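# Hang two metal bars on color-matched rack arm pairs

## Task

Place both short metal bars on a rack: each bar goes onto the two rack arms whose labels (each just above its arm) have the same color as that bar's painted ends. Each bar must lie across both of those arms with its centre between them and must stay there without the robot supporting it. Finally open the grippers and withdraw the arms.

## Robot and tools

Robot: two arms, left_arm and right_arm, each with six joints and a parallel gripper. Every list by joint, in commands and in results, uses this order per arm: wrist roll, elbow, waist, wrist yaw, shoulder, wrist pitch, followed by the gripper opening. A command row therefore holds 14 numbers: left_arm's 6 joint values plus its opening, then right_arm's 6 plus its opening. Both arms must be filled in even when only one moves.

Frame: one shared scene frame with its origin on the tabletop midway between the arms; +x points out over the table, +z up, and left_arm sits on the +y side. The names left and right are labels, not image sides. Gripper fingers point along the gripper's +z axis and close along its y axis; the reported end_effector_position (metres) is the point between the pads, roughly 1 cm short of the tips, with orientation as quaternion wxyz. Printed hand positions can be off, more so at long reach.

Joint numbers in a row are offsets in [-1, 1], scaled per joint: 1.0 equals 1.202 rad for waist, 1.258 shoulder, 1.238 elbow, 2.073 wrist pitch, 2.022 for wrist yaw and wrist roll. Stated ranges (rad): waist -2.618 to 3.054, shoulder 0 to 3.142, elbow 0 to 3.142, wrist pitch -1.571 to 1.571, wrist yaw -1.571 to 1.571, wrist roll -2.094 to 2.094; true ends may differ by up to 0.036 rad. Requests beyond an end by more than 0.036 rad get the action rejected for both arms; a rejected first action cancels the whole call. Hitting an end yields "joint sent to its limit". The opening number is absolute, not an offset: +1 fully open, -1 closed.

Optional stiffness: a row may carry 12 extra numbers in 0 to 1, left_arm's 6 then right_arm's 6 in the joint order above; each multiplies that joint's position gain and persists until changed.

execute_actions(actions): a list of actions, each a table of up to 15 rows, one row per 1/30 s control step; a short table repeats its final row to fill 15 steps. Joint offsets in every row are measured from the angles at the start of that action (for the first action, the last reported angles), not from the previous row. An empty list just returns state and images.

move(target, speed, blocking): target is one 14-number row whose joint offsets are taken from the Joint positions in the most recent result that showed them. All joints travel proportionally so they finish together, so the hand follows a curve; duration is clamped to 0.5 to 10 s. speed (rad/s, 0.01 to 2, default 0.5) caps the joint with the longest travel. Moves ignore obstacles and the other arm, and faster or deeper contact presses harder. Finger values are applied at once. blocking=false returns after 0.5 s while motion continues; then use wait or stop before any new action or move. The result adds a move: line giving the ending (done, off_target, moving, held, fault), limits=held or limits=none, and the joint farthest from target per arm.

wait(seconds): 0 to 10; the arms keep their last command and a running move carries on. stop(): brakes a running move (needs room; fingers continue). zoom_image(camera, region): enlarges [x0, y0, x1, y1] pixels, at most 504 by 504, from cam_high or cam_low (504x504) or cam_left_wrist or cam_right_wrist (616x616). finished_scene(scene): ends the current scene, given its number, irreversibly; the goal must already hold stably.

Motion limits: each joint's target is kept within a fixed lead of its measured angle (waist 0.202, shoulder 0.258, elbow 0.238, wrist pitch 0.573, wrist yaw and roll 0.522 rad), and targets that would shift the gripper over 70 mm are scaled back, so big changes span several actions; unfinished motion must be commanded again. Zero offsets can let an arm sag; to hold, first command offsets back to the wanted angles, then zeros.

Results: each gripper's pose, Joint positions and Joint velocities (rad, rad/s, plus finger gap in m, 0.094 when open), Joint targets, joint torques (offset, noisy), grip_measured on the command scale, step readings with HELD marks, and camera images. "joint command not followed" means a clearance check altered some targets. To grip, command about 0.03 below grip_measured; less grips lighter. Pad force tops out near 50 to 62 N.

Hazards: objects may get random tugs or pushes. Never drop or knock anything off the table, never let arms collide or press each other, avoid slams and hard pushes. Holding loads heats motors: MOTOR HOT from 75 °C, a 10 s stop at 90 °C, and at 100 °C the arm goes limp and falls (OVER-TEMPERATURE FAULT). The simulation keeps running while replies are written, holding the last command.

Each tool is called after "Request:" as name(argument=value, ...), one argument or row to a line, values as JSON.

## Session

Request:
execute_actions(
  actions=[],
)

Scene clock: 0.00 s.
left_arm: end_effector_position=(+0.3350, +0.2700, +0.4139) grip_measured=+1.000 end_effector_quat_wxyz=(+0.712, -0.002, +0.702, +0.003) | right_arm: end_effector_position=(+0.3874, -0.4295, +0.4107) grip_measured=+1.000 end_effector_quat_wxyz=(+0.706, +0.054, +0.703, -0.059)
Joint names: [wrist roll, elbow, waist, wrist yaw, shoulder, wrist pitch]
Joint positions: left_arm=[ 0.001  1.055 -0.012  0.006  1.038 -0.002  0.094] | right_arm=[-0.007  1.057  0.     0.001  1.049 -0.003  0.094]
Joint velocities: left_arm=[ 0.022  0.002  0.017  0.081 -0.002 -0.066  0.   ] | right_arm=[-0.007  0.012 -0.002 -0.022  0.007 -0.051  0.   ]
Joint torques (N m, as the arm reports them, + toward a larger angle): no reading
Motor temperatures (°C, as the motors report them): left_arm=[25 25 24 25 29 29] | right_arm=[23 25 25 24 25 27]
Joint targets: left_arm=[0.002 1.068 -0.012 0.006 1.029 0.009] | right_arm=[-0.009 1.067 0.000 0.001 1.041 -0.002]
Joint stiffness scale: left_arm=[1. 1. 1. 1. 1. 1.] | right_arm=[1. 1. 1. 1. 1. 1.]

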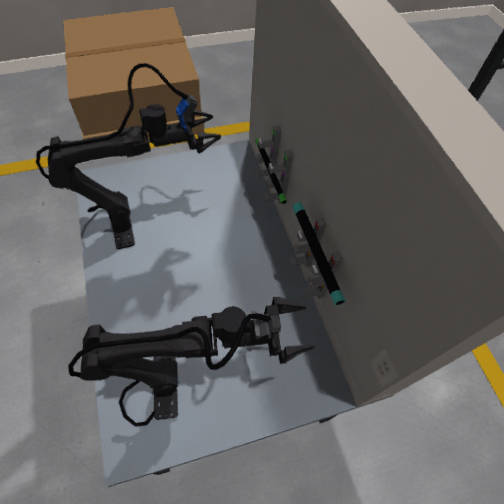

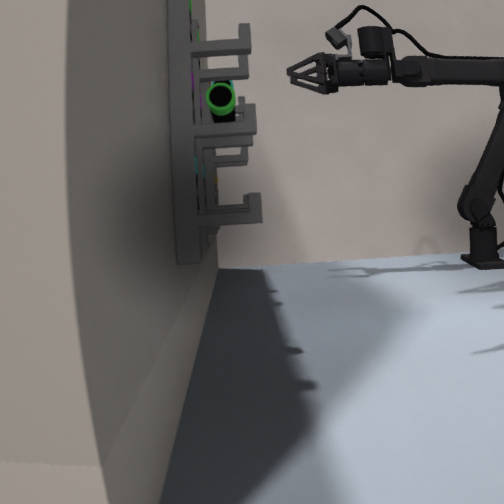

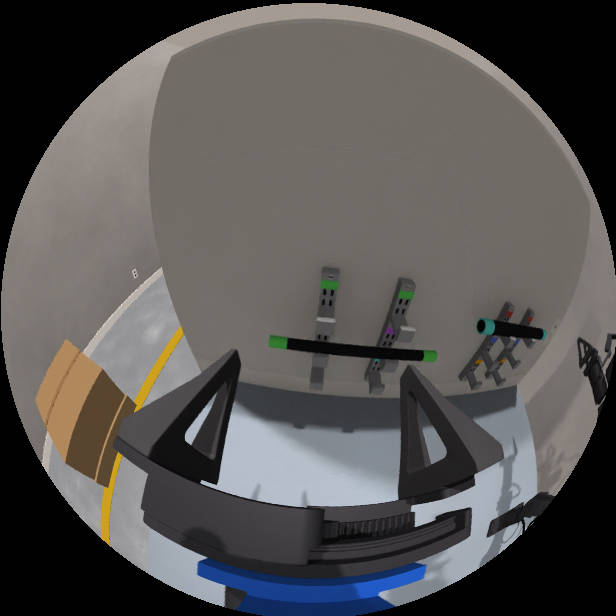

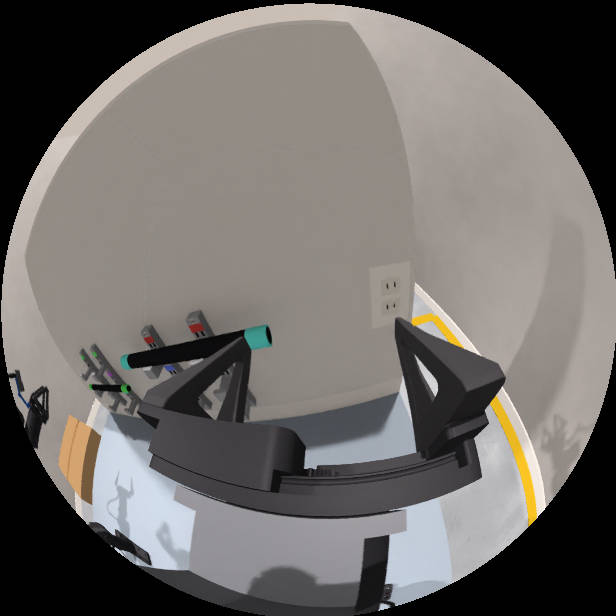

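Request:
move(
  target=[0.772,-0.23,-0.137,-0.087,0.402,0.382,0.4,0,0,-0.8,0,0,0,1],
  speed=1,
)

Request:
move(
  target=[-0.005,0.375,0,0,0.31,-0.014,0.4,0,0,0,0,0,0,1],
  speed=0.3,
)

Request:
move(
  target=[-0.005,0.03,0,0,0,0.003,-0.62,0,0,0,0,0,0,1],
)

Scene clock: 2.93 s.
left_arm: end_effector_position=(+0.4335, +0.2249, +0.2561) grip_measured=+0.402 end_effector_quat_wxyz=(+0.498, +0.496, +0.504, +0.502) | right_arm: end_effector_position=(+0.1799, -0.7120, +0.4107) grip_measured=+1.000 end_effector_quat_wxyz=(+0.600, +0.371, +0.600, -0.377)
Joint names: [wrist roll, elbow, waist, wrist yaw, shoulder, wrist pitch]
Joint positions: left_arm=[ 1.567  0.779 -0.17  -0.158  1.546  0.768  0.066] | right_arm=[-0.007  1.057 -0.954  0.     1.049 -0.003  0.094]
Joint velocities: left_arm=[ 0.051  0.007  0.007 -0.022  0.017 -0.066  0.   ] | right_arm=[-0.022 -0.002 -0.002 -0.037 -0.002  0.037  0.   ]
Joint torques (N m, as the arm reports them, + toward a larger angle): left_arm=[-0.07  6.71 -0.51 -0.13 -5.86  1.81] | right_arm=[-0.01  7.76 -0.59 -0.01 -1.63  1.77]
Motor temperatures (°C, as the motors report them): left_arm=[25 25 24 25 29 30] | right_arm=[23 25 25 24 25 27]
Joint targets: left_arm=[1.562 0.770 -0.177 -0.170 1.544 0.790] | right_arm=[-0.007 1.057 -0.961 0.001 1.049 -0.003]
Joint stiffness scale: left_arm=[1. 1. 1. 1. 1. 1.] | right_arm=[1. 1. 1. 1. 1. 1.]
move: off_target (left_arm); limits=none; left_arm: farthest joint: the wrist pitch, 0.022 radians from its target (0.792 radians at the start); right_arm: farthest joint: the waist, 0.007 radians from its target (0.962 radians at the start)

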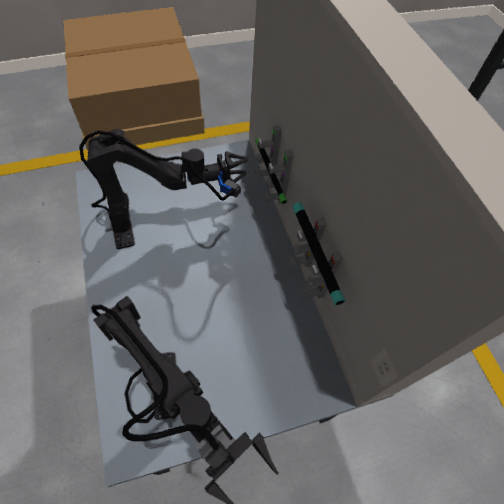

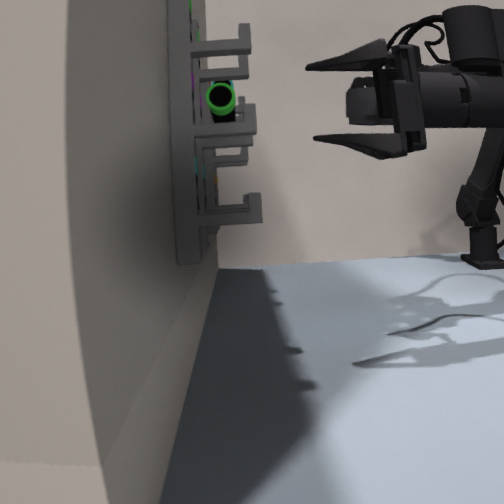

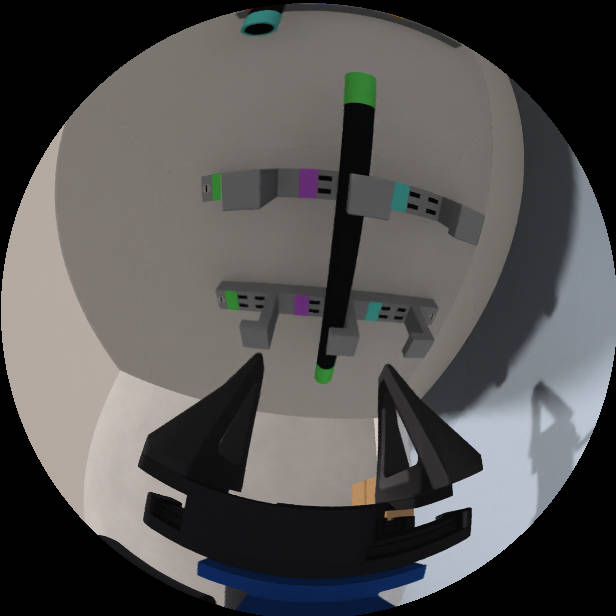

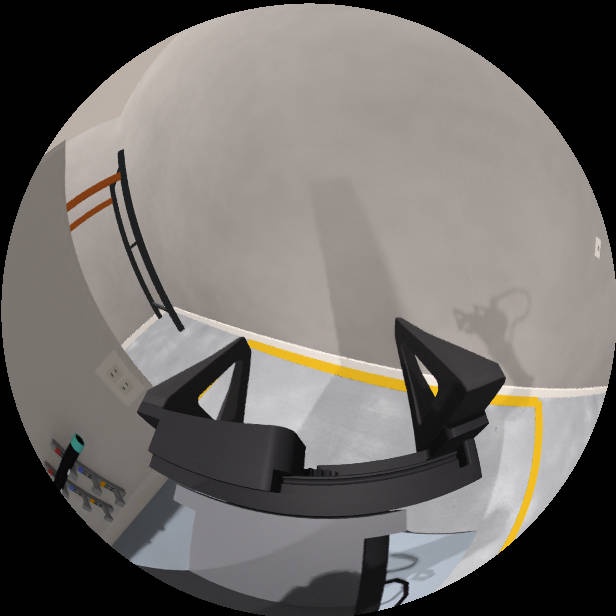

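Scene clock: 4.90 s.
left_arm: end_effector_position=(+0.5377, +0.2096, +0.2469) grip_measured=+0.402 end_effector_quat_wxyz=(+0.498, +0.496, +0.503, +0.504) | right_arm: end_effector_position=(+0.1799, -0.7120, +0.4107) grip_measured=+1.000 end_effector_quat_wxyz=(+0.600, +0.371, +0.600, -0.377)
Joint names: [wrist roll, elbow, waist, wrist yaw, shoulder, wrist pitch]
Joint positions: left_arm=[ 1.571  1.205 -0.17  -0.158  1.936  0.733  0.066] | right_arm=[-0.007  1.057 -0.954  0.     1.049 -0.003  0.094]
Joint velocities: left_arm=[-0.007 -0.007 -0.002 -0.051 -0.007 -0.066  0.001] | right_arm=[-0.066 -0.007 -0.007 -0.007  0.002 -0.051  0.   ]
Joint torques (N m, as the arm reports them, + toward a larger angle): left_arm=[-0.14 11.29  0.17 -0.03 -9.17  1.67] | right_arm=[-0.01  7.77  0.01 -0.02 -1.63  1.77]
Motor temperatures (°C, as the motors report them): left_arm=[25 26 24 25 30 30] | right_arm=[23 25 25 24 25 28]
Joint targets: left_arm=[1.557 1.243 -0.170 -0.158 1.935 0.738] | right_arm=[-0.007 1.057 -0.954 0.000 1.049 -0.003]
Joint stiffness scale: left_arm=[1. 1. 1. 1. 1. 1.] | right_arm=[1. 1. 1. 1. 1. 1.]
move: off_target (left_arm); limits=none; left_arm: farthest joint: the elbow, 0.038 radians from its target (0.464 radians at the start); right_arm: farthest joint: the waist, 0.000 radians from its target (0.000 radians at the start)

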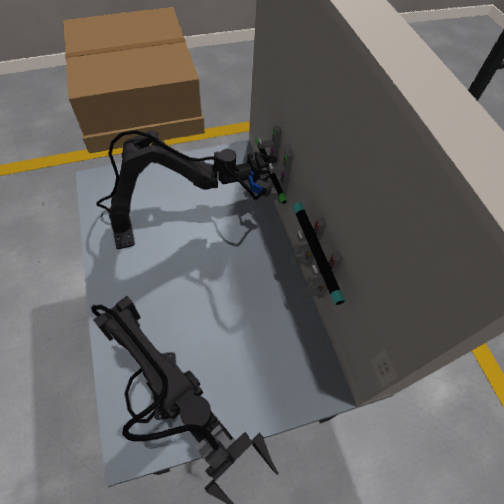

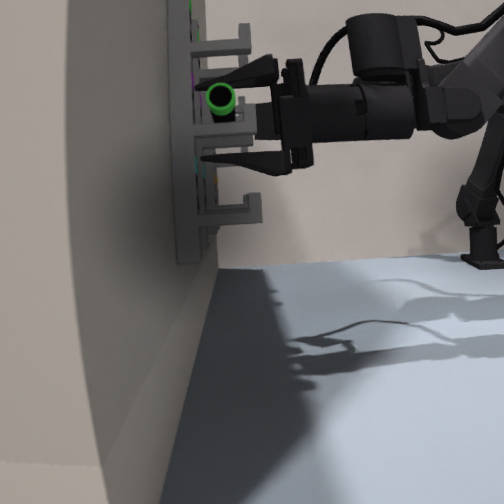

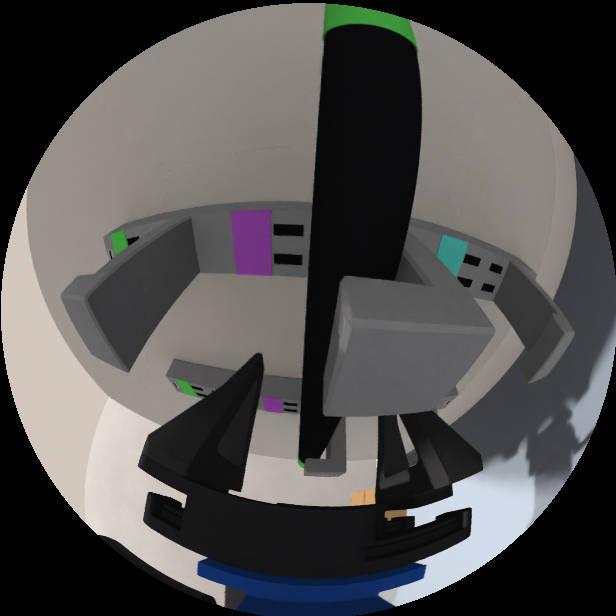

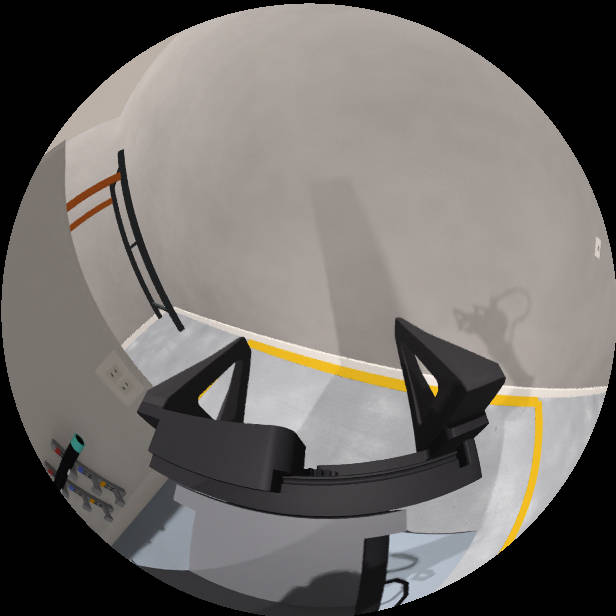

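Scene clock: 5.60 s.
left_arm: end_effector_position=(+0.5377, +0.2096, +0.2464) grip_measured=-0.608 end_effector_quat_wxyz=(+0.497, +0.497, +0.503, +0.503) | right_arm: end_effector_position=(+0.1799, -0.7120, +0.4107) grip_measured=+1.000 end_effector_quat_wxyz=(+0.600, +0.371, +0.600, -0.377)
Joint names: [wrist roll, elbow, waist, wrist yaw, shoulder, wrist pitch]
Joint positions: left_arm=[ 1.572  1.205 -0.17  -0.158  1.936  0.731  0.018] | right_arm=[-0.007  1.057 -0.954  0.     1.049 -0.003  0.094]
Joint velocities: left_arm=[ 0.007  0.002  0.002  0.066  0.007 -0.037 -0.   ] | right_arm=[-0.007 -0.017 -0.007 -0.007 -0.002  0.051  0.   ]
Joint torques (N m, as the arm reports them, + toward a larger angle): left_arm=[-0.13 11.03 -0.06  0.   -9.3   1.68] | right_arm=[-0.01  7.77  0.01 -0.02 -1.64  1.77]
Motor temperatures (°C, as the motors report them): left_arm=[25 26 24 25 30 30] | right_arm=[23 26 25 24 25 28]
Joint targets: left_arm=[1.560 1.242 -0.170 -0.158 1.936 0.740] | right_arm=[-0.007 1.057 -0.954 0.000 1.049 -0.003]
Joint stiffness scale: left_arm=[1. 1. 1. 1. 1. 1.] | right_arm=[1. 1. 1. 1. 1. 1.]
move: off_target (left_arm); limits=none; left_arm: farthest joint: the elbow, 0.037 radians from its target (0.037 radians at the start); right_arm: farthest joint: the waist, 0.000 radians from its target (0.000 radians at the start)

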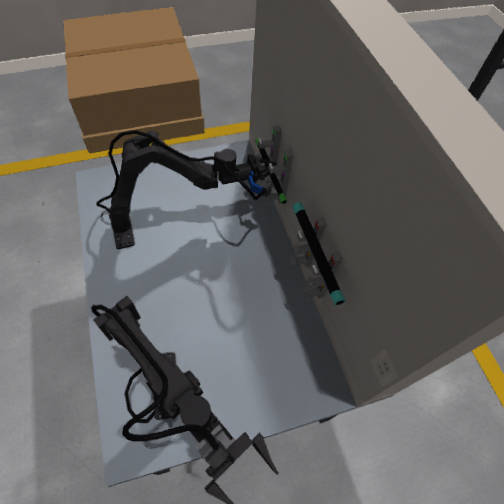

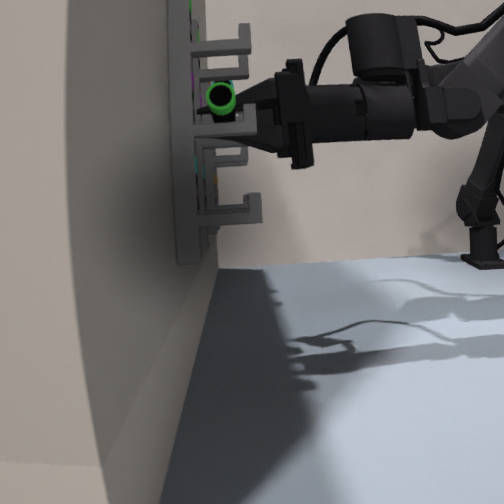

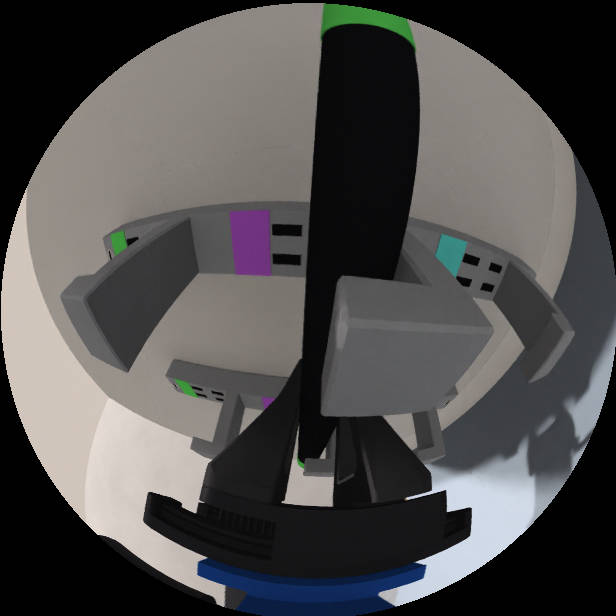

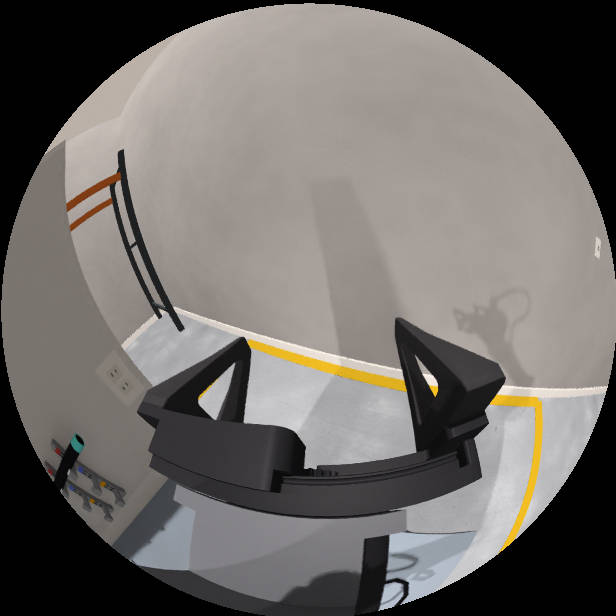

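Request:
move(
  target=[-0.008,0.03,0,0,-0.07,0.02,-0.65,0,0,0,0,0,0,1],
  speed=0.12,
)

Scene clock: 6.90 s.
left_arm: end_effector_position=(+0.5296, +0.2108, +0.2790) grip_measured=-0.621 end_effector_quat_wxyz=(+0.514, +0.480, +0.490, +0.516) | right_arm: end_effector_position=(+0.1799, -0.7120, +0.4107) grip_measured=+1.000 end_effector_quat_wxyz=(+0.600, +0.371, +0.600, -0.377)
Joint names: [wrist roll, elbow, waist, wrist yaw, shoulder, wrist pitch]
Joint positions: left_arm=[ 1.572  1.205 -0.17  -0.158  1.879  0.735  0.018] | right_arm=[-0.007  1.057 -0.954  0.     1.049 -0.003  0.094]
Joint velocities: left_arm=[-0.066  0.012  0.002  0.051 -0.012  0.125 -0.001] | right_arm=[ 0.007  0.012 -0.007  0.007  0.007 -0.007  0.   ]
Joint torques (N m, as the arm reports them, + toward a larger angle): left_arm=[ -0.17  11.29  -0.05   0.04 -11.42   1.97] | right_arm=[-0.01  7.76  0.01 -0.02 -1.63  1.77]
Motor temperatures (°C, as the motors report them): left_arm=[25 27 24 25 31 31] | right_arm=[23 26 25 24 25 28]
Joint targets: left_arm=[1.556 1.242 -0.170 -0.158 1.848 0.773] | right_arm=[-0.007 1.057 -0.954 0.000 1.049 -0.003]
Joint stiffness scale: left_arm=[1. 1. 1. 1. 1. 1.] | right_arm=[1. 1. 1. 1. 1. 1.]
move: off_target (left_arm); limits=none; left_arm: farthest joint: the elbow, 0.037 radians from its target (0.037 radians at the start); right_arm: farthest joint: the waist, 0.000 radians from its target (0.000 radians at the start)

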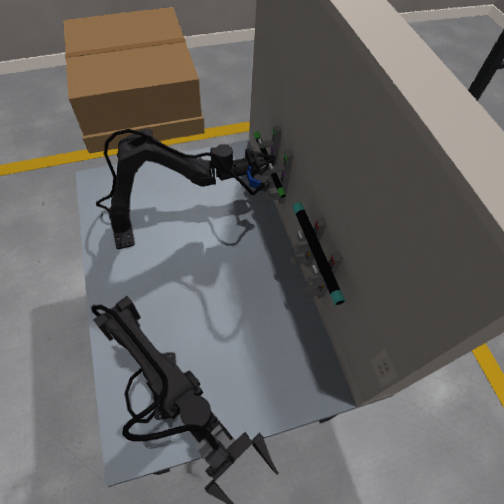

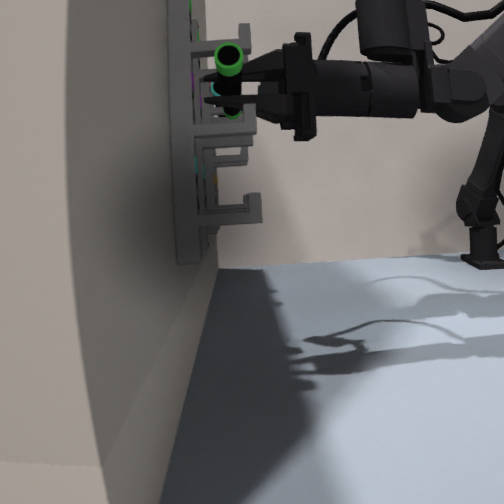

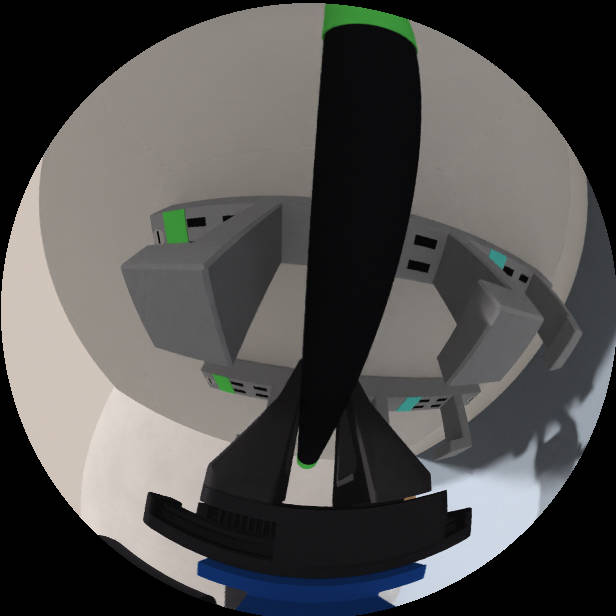

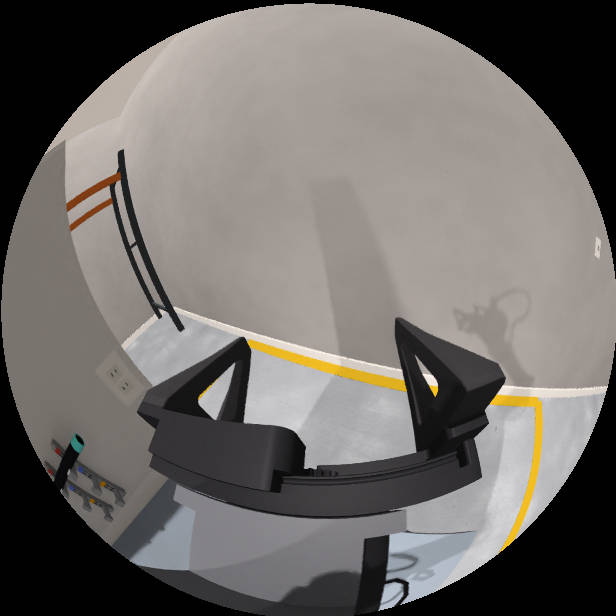

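Request:
execute_actions(
  actions=[
    [[-0.008,-0.059,0,0,-0.074,0.015,-0.66,0,0,0,0,0,0,1]],
    [[-0.008,-0.059,0,0,-0.074,0.015,-0.66,0,0,0,0,0,0,1]],
    [[-0.008,-0.059,0,0,-0.074,0.015,-0.66,0,0,0,0,0,0,1]],
    [[-0.008,-0.059,0,0,-0.074,0.015,-0.66,0,0,0,0,0,0,1]],
  ],
)

Request:
move(
  target=[-0.008,0.3,0,0,-0.095,-0.205,-0.66,0,0,0,0,0,0,1],
)

Request:
move(
  target=[-0.008,0.255,0,0,0.215,0.015,-0.66,0,0,0,0,0,0,1],
  speed=0.3,
)

Scene clock: 9.60 s.
left_arm: end_effector_position=(+0.4638, +0.2205, +0.2780) grip_measured=-0.621 end_effector_quat_wxyz=(+0.505, +0.489, +0.497, +0.509) | right_arm: end_effector_position=(+0.1799, -0.7120, +0.4107) grip_measured=+1.000 end_effector_quat_wxyz=(+0.600, +0.371, +0.600, -0.377)
Joint names: [wrist roll, elbow, waist, wrist yaw, shoulder, wrist pitch]
Joint positions: left_arm=[ 1.572  0.934 -0.17  -0.158  1.631  0.726  0.018] | right_arm=[-0.007  1.057 -0.954  0.     1.049 -0.003  0.094]
Joint velocities: left_arm=[-0.051  0.012 -0.012 -0.037 -0.007 -0.022  0.001] | right_arm=[ 0.007 -0.002 -0.002 -0.037  0.002 -0.022  0.   ]
Joint torques (N m, as the arm reports them, + toward a larger angle): left_arm=[-0.16  7.32 -0.09  0.02 -8.91  1.9 ] | right_arm=[-0.01  7.75  0.02 -0.02 -1.63  1.77]
Motor temperatures (°C, as the motors report them): left_arm=[25 27 24 25 32 32] | right_arm=[23 26 25 24 25 28]
Joint targets: left_arm=[1.556 0.928 -0.170 -0.158 1.601 0.759] | right_arm=[-0.007 1.057 -0.954 0.000 1.049 -0.003]
Joint stiffness scale: left_arm=[1. 1. 1. 1. 1. 1.] | right_arm=[1. 1. 1. 1. 1. 1.]
Step readings (joint positions; steps 1 to 15: 1st action; 16 to 30: 2nd action; 31 to 45: 3rd action; 46 to 60: 4th action):
0: left_arm=[1.572 1.205 -0.170 -0.158 1.879 0.735] | right_arm=[-0.007 1.057 -0.954 0.000 1.049 -0.003]
1: left_arm=[1.572 1.195 -0.170 -0.158 1.872 0.736] | right_arm=[-0.007 1.057 -0.954 0.000 1.049 -0.003]
2: left_arm=[1.572 1.173 -0.170 -0.158 1.856 0.735] | right_arm=[-0.007 1.057 -0.954 0.000 1.049 -0.003]
4: left_arm=[1.572 1.142 -0.170 -0.158 1.830 0.732] | right_arm=[-0.007 1.057 -0.954 0.000 1.049 -0.003]
8: left_arm=[1.572 1.137 -0.170 -0.158 1.818 0.733] | right_arm=[-0.007 1.057 -0.954 0.000 1.049 -0.003]
15: left_arm=[1.572 1.137 -0.170 -0.158 1.818 0.733] | right_arm=[-0.007 1.057 -0.954 0.000 1.049 -0.003]
16: left_arm=[1.572 1.127 -0.170 -0.158 1.811 0.734] | right_arm=[-0.007 1.057 -0.954 0.000 1.049 -0.003]
17: left_arm=[1.572 1.105 -0.170 -0.158 1.795 0.733] | right_arm=[-0.007 1.057 -0.954 0.000 1.049 -0.003]
19: left_arm=[1.572 1.074 -0.170 -0.158 1.768 0.729] | right_arm=[-0.007 1.057 -0.954 0.000 1.049 -0.003]
23: left_arm=[1.572 1.069 -0.170 -0.158 1.756 0.730] | right_arm=[-0.007 1.057 -0.954 0.000 1.049 -0.003]
30: left_arm=[1.572 1.069 -0.170 -0.158 1.756 0.730] | right_arm=[-0.007 1.057 -0.954 0.000 1.049 -0.003]
31: left_arm=[1.572 1.060 -0.170 -0.158 1.749 0.731] | right_arm=[-0.007 1.057 -0.954 0.000 1.049 -0.003]
32: left_arm=[1.572 1.038 -0.170 -0.158 1.732 0.730] | right_arm=[-0.007 1.057 -0.954 0.000 1.049 -0.003]
34: left_arm=[1.572 1.007 -0.170 -0.158 1.705 0.727] | right_arm=[-0.007 1.057 -0.954 0.000 1.049 -0.003]
38: left_arm=[1.572 1.002 -0.170 -0.158 1.694 0.728] | right_arm=[-0.007 1.057 -0.954 0.000 1.049 -0.003]
45: left_arm=[1.572 1.002 -0.170 -0.158 1.694 0.728] | right_arm=[-0.007 1.057 -0.954 0.000 1.049 -0.003]
46: left_arm=[1.572 0.992 -0.170 -0.158 1.686 0.729] | right_arm=[-0.007 1.057 -0.954 0.000 1.049 -0.003]
47: left_arm=[1.572 0.971 -0.170 -0.158 1.670 0.728] | right_arm=[-0.007 1.057 -0.954 0.000 1.049 -0.003]
49: left_arm=[1.572 0.939 -0.170 -0.158 1.641 0.726] | right_arm=[-0.007 1.057 -0.954 0.000 1.049 -0.003]
53: left_arm=[1.572 0.934 -0.170 -0.158 1.631 0.726] | right_arm=[-0.007 1.057 -0.954 0.000 1.049 -0.003]
60: Joint positions above

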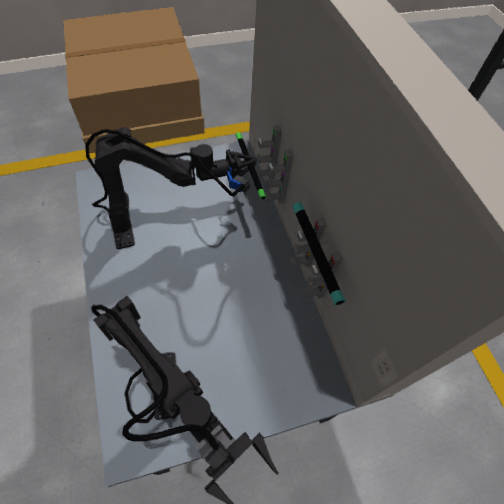

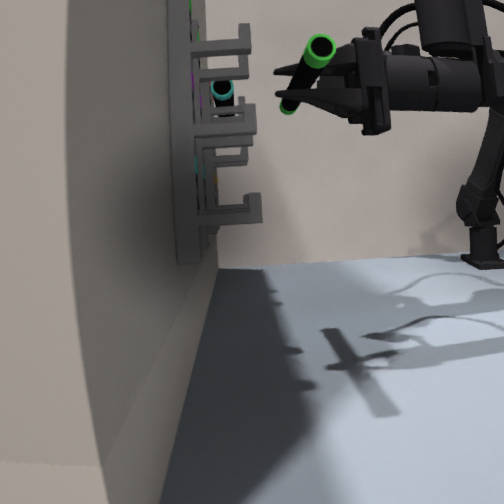

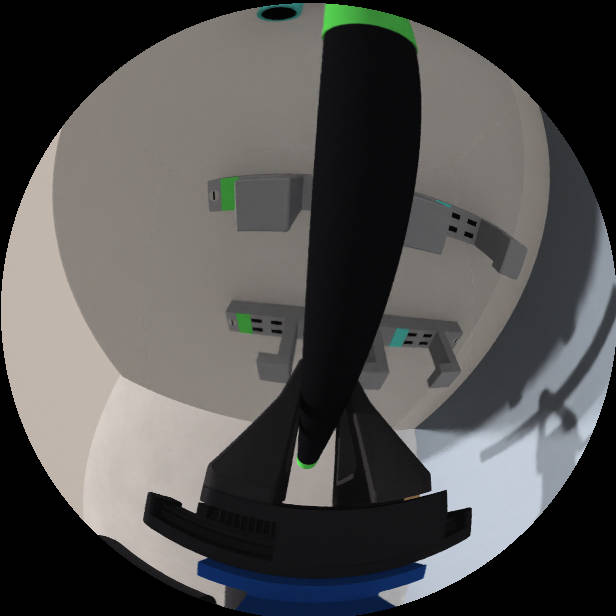

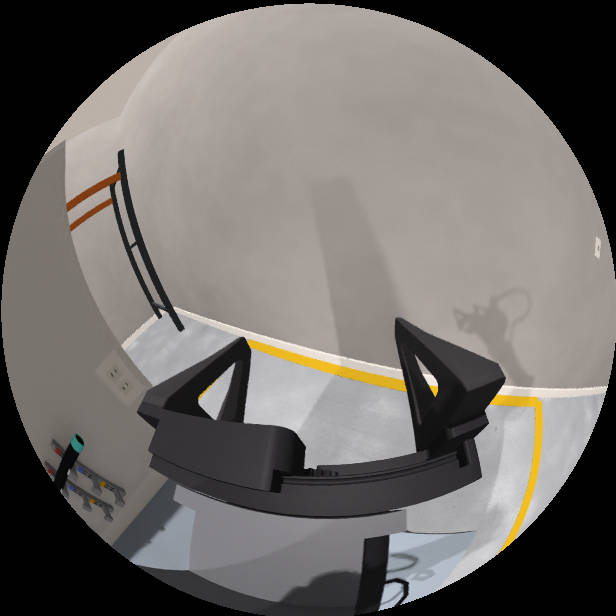

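Scene clock: 11.27 s.
left_arm: end_effector_position=(+0.4644, +0.2204, +0.3779) grip_measured=-0.621 end_effector_quat_wxyz=(+0.499, +0.495, +0.500, +0.506) | right_arm: end_effector_position=(+0.1799, -0.7120, +0.4107) grip_measured=+1.000 end_effector_quat_wxyz=(+0.600, +0.371, +0.600, -0.377)
Joint names: [wrist roll, elbow, waist, wrist yaw, shoulder, wrist pitch]
Joint positions: left_arm=[ 1.574  1.268 -0.17  -0.158  1.535  0.276  0.018] | right_arm=[-0.007  1.057 -0.954  0.     1.049 -0.003  0.094]
Joint velocities: left_arm=[-0.095  0.012  0.007 -0.095  0.002 -0.022 -0.001] | right_arm=[-0.022 -0.022 -0.007 -0.037 -0.007  0.051  0.   ]
Joint torques (N m, as the arm reports them, + toward a larger angle): left_arm=[-0.16 11.84  0.13  0.02 -8.07  1.91] | right_arm=[-0.02  7.76  0.01 -0.02 -1.63  1.77]
Motor temperatures (°C, as the motors report them): left_arm=[25 28 24 25 32 32] | right_arm=[23 26 25 24 26 29]
Joint targets: left_arm=[1.555 1.305 -0.170 -0.158 1.511 0.301] | right_arm=[-0.007 1.057 -0.954 0.000 1.049 -0.003]
Joint stiffness scale: left_arm=[1. 1. 1. 1. 1. 1.] | right_arm=[1. 1. 1. 1. 1. 1.]
move: off_target (left_arm); limits=none; left_arm: farthest joint: the elbow, 0.038 radians from its target (0.372 radians at the start); right_arm: farthest joint: the waist, 0.000 radians from its target (0.000 radians at the start)

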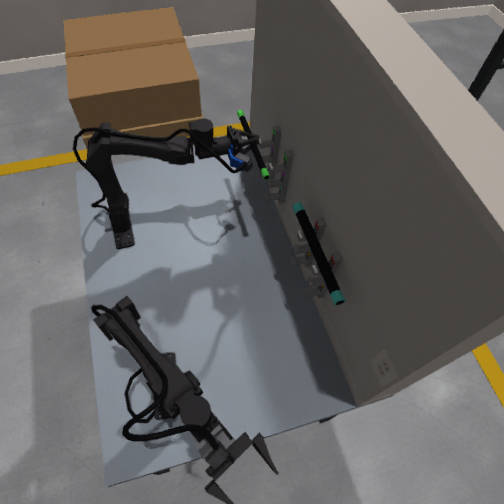

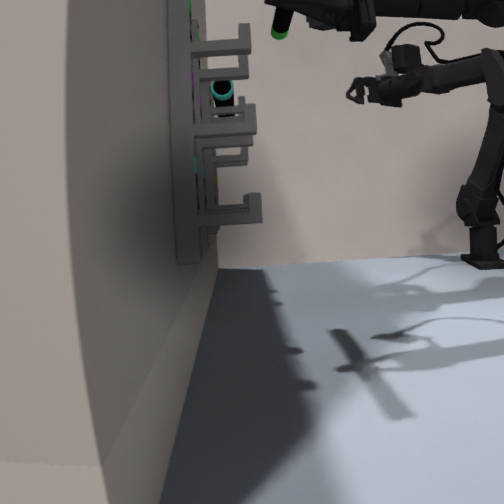

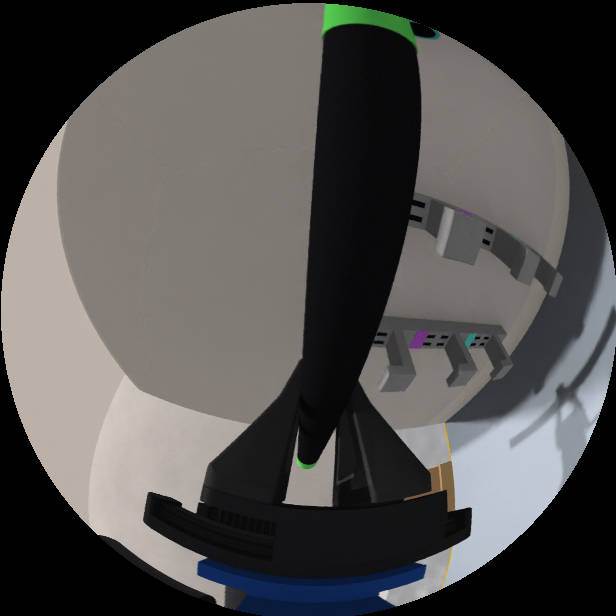

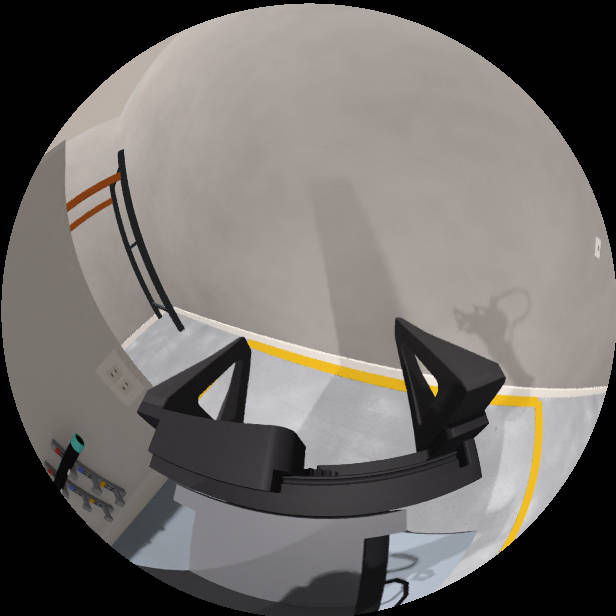

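Scene clock: 12.70 s.
left_arm: end_effector_position=(+0.5366, +0.2098, +0.3622) grip_measured=-0.621 end_effector_quat_wxyz=(+0.492, +0.502, +0.504, +0.502) | right_arm: end_effector_position=(+0.1799, -0.7120, +0.4107) grip_measured=+1.000 end_effector_quat_wxyz=(+0.600, +0.371, +0.600, -0.377)
Joint names: [wrist roll, elbow, waist, wrist yaw, shoulder, wrist pitch]
Joint positions: left_arm=[ 1.577  1.537 -0.17  -0.158  1.814  0.264  0.018] | right_arm=[-0.007  1.057 -0.954  0.     1.049 -0.003  0.094]
Joint velocities: left_arm=[-0.037  0.007  0.002 -0.022  0.017 -0.022  0.   ] | right_arm=[ 0.022 -0.017 -0.007 -0.066 -0.007 -0.022  0.   ]
Joint torques (N m, as the arm reports them, + toward a larger angle): left_arm=[-0.2  12.85  0.01 -0.03 -9.4   2.04] | right_arm=[-0.02  7.76  0.02 -0.02 -1.63  1.77]
Motor temperatures (°C, as the motors report them): left_arm=[25 28 24 25 33 32] | right_arm=[23 26 25 24 26 29]
Joint targets: left_arm=[1.558 1.584 -0.170 -0.158 1.805 0.307] | right_arm=[-0.007 1.057 -0.954 0.000 1.049 -0.003]
Joint stiffness scale: left_arm=[1. 1. 1. 1. 1. 1.] | right_arm=[1. 1. 1. 1. 1. 1.]
move: off_target (left_arm); limits=none; left_arm: farthest joint: the elbow, 0.047 radians from its target (0.316 radians at the start); right_arm: farthest joint: the waist, 0.000 radians from its target (0.000 radians at the start)

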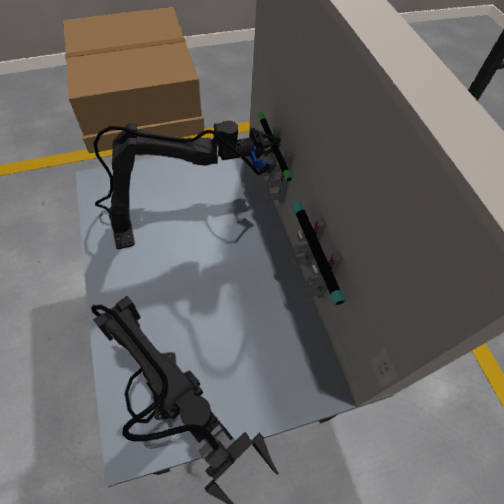

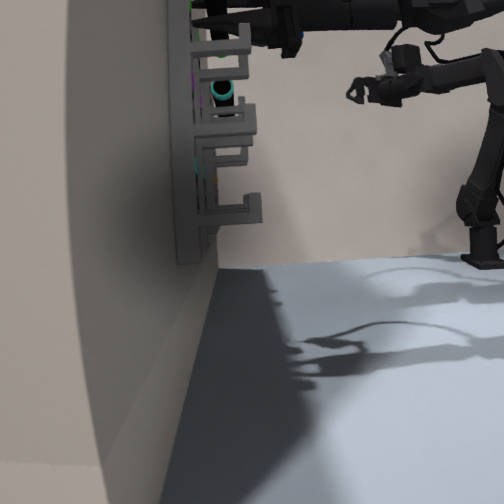

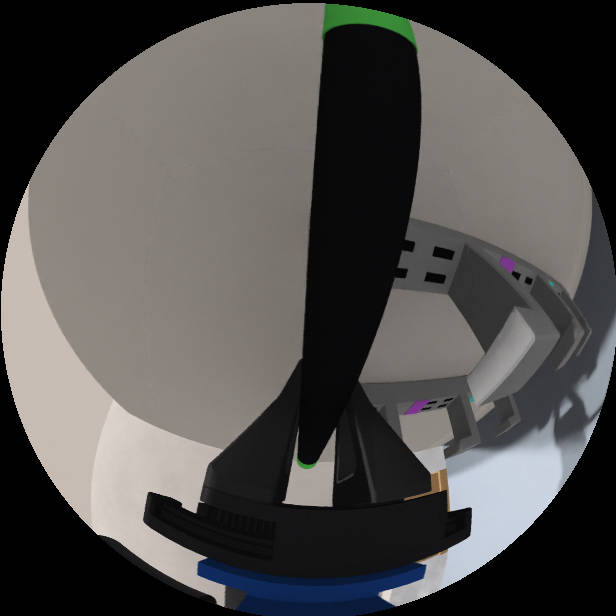

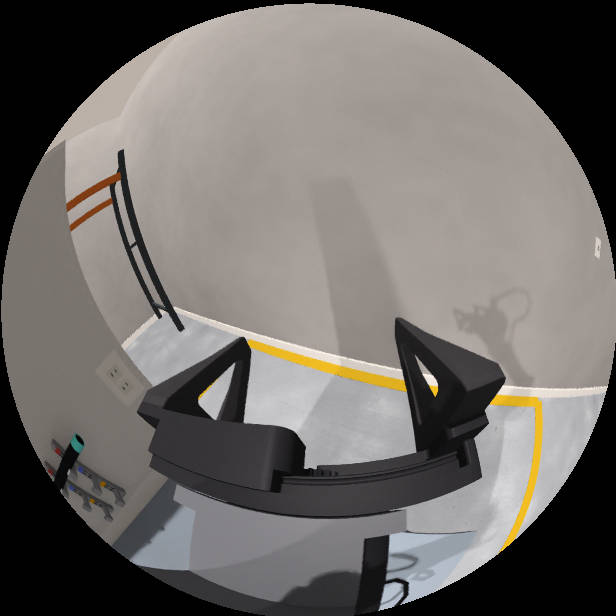

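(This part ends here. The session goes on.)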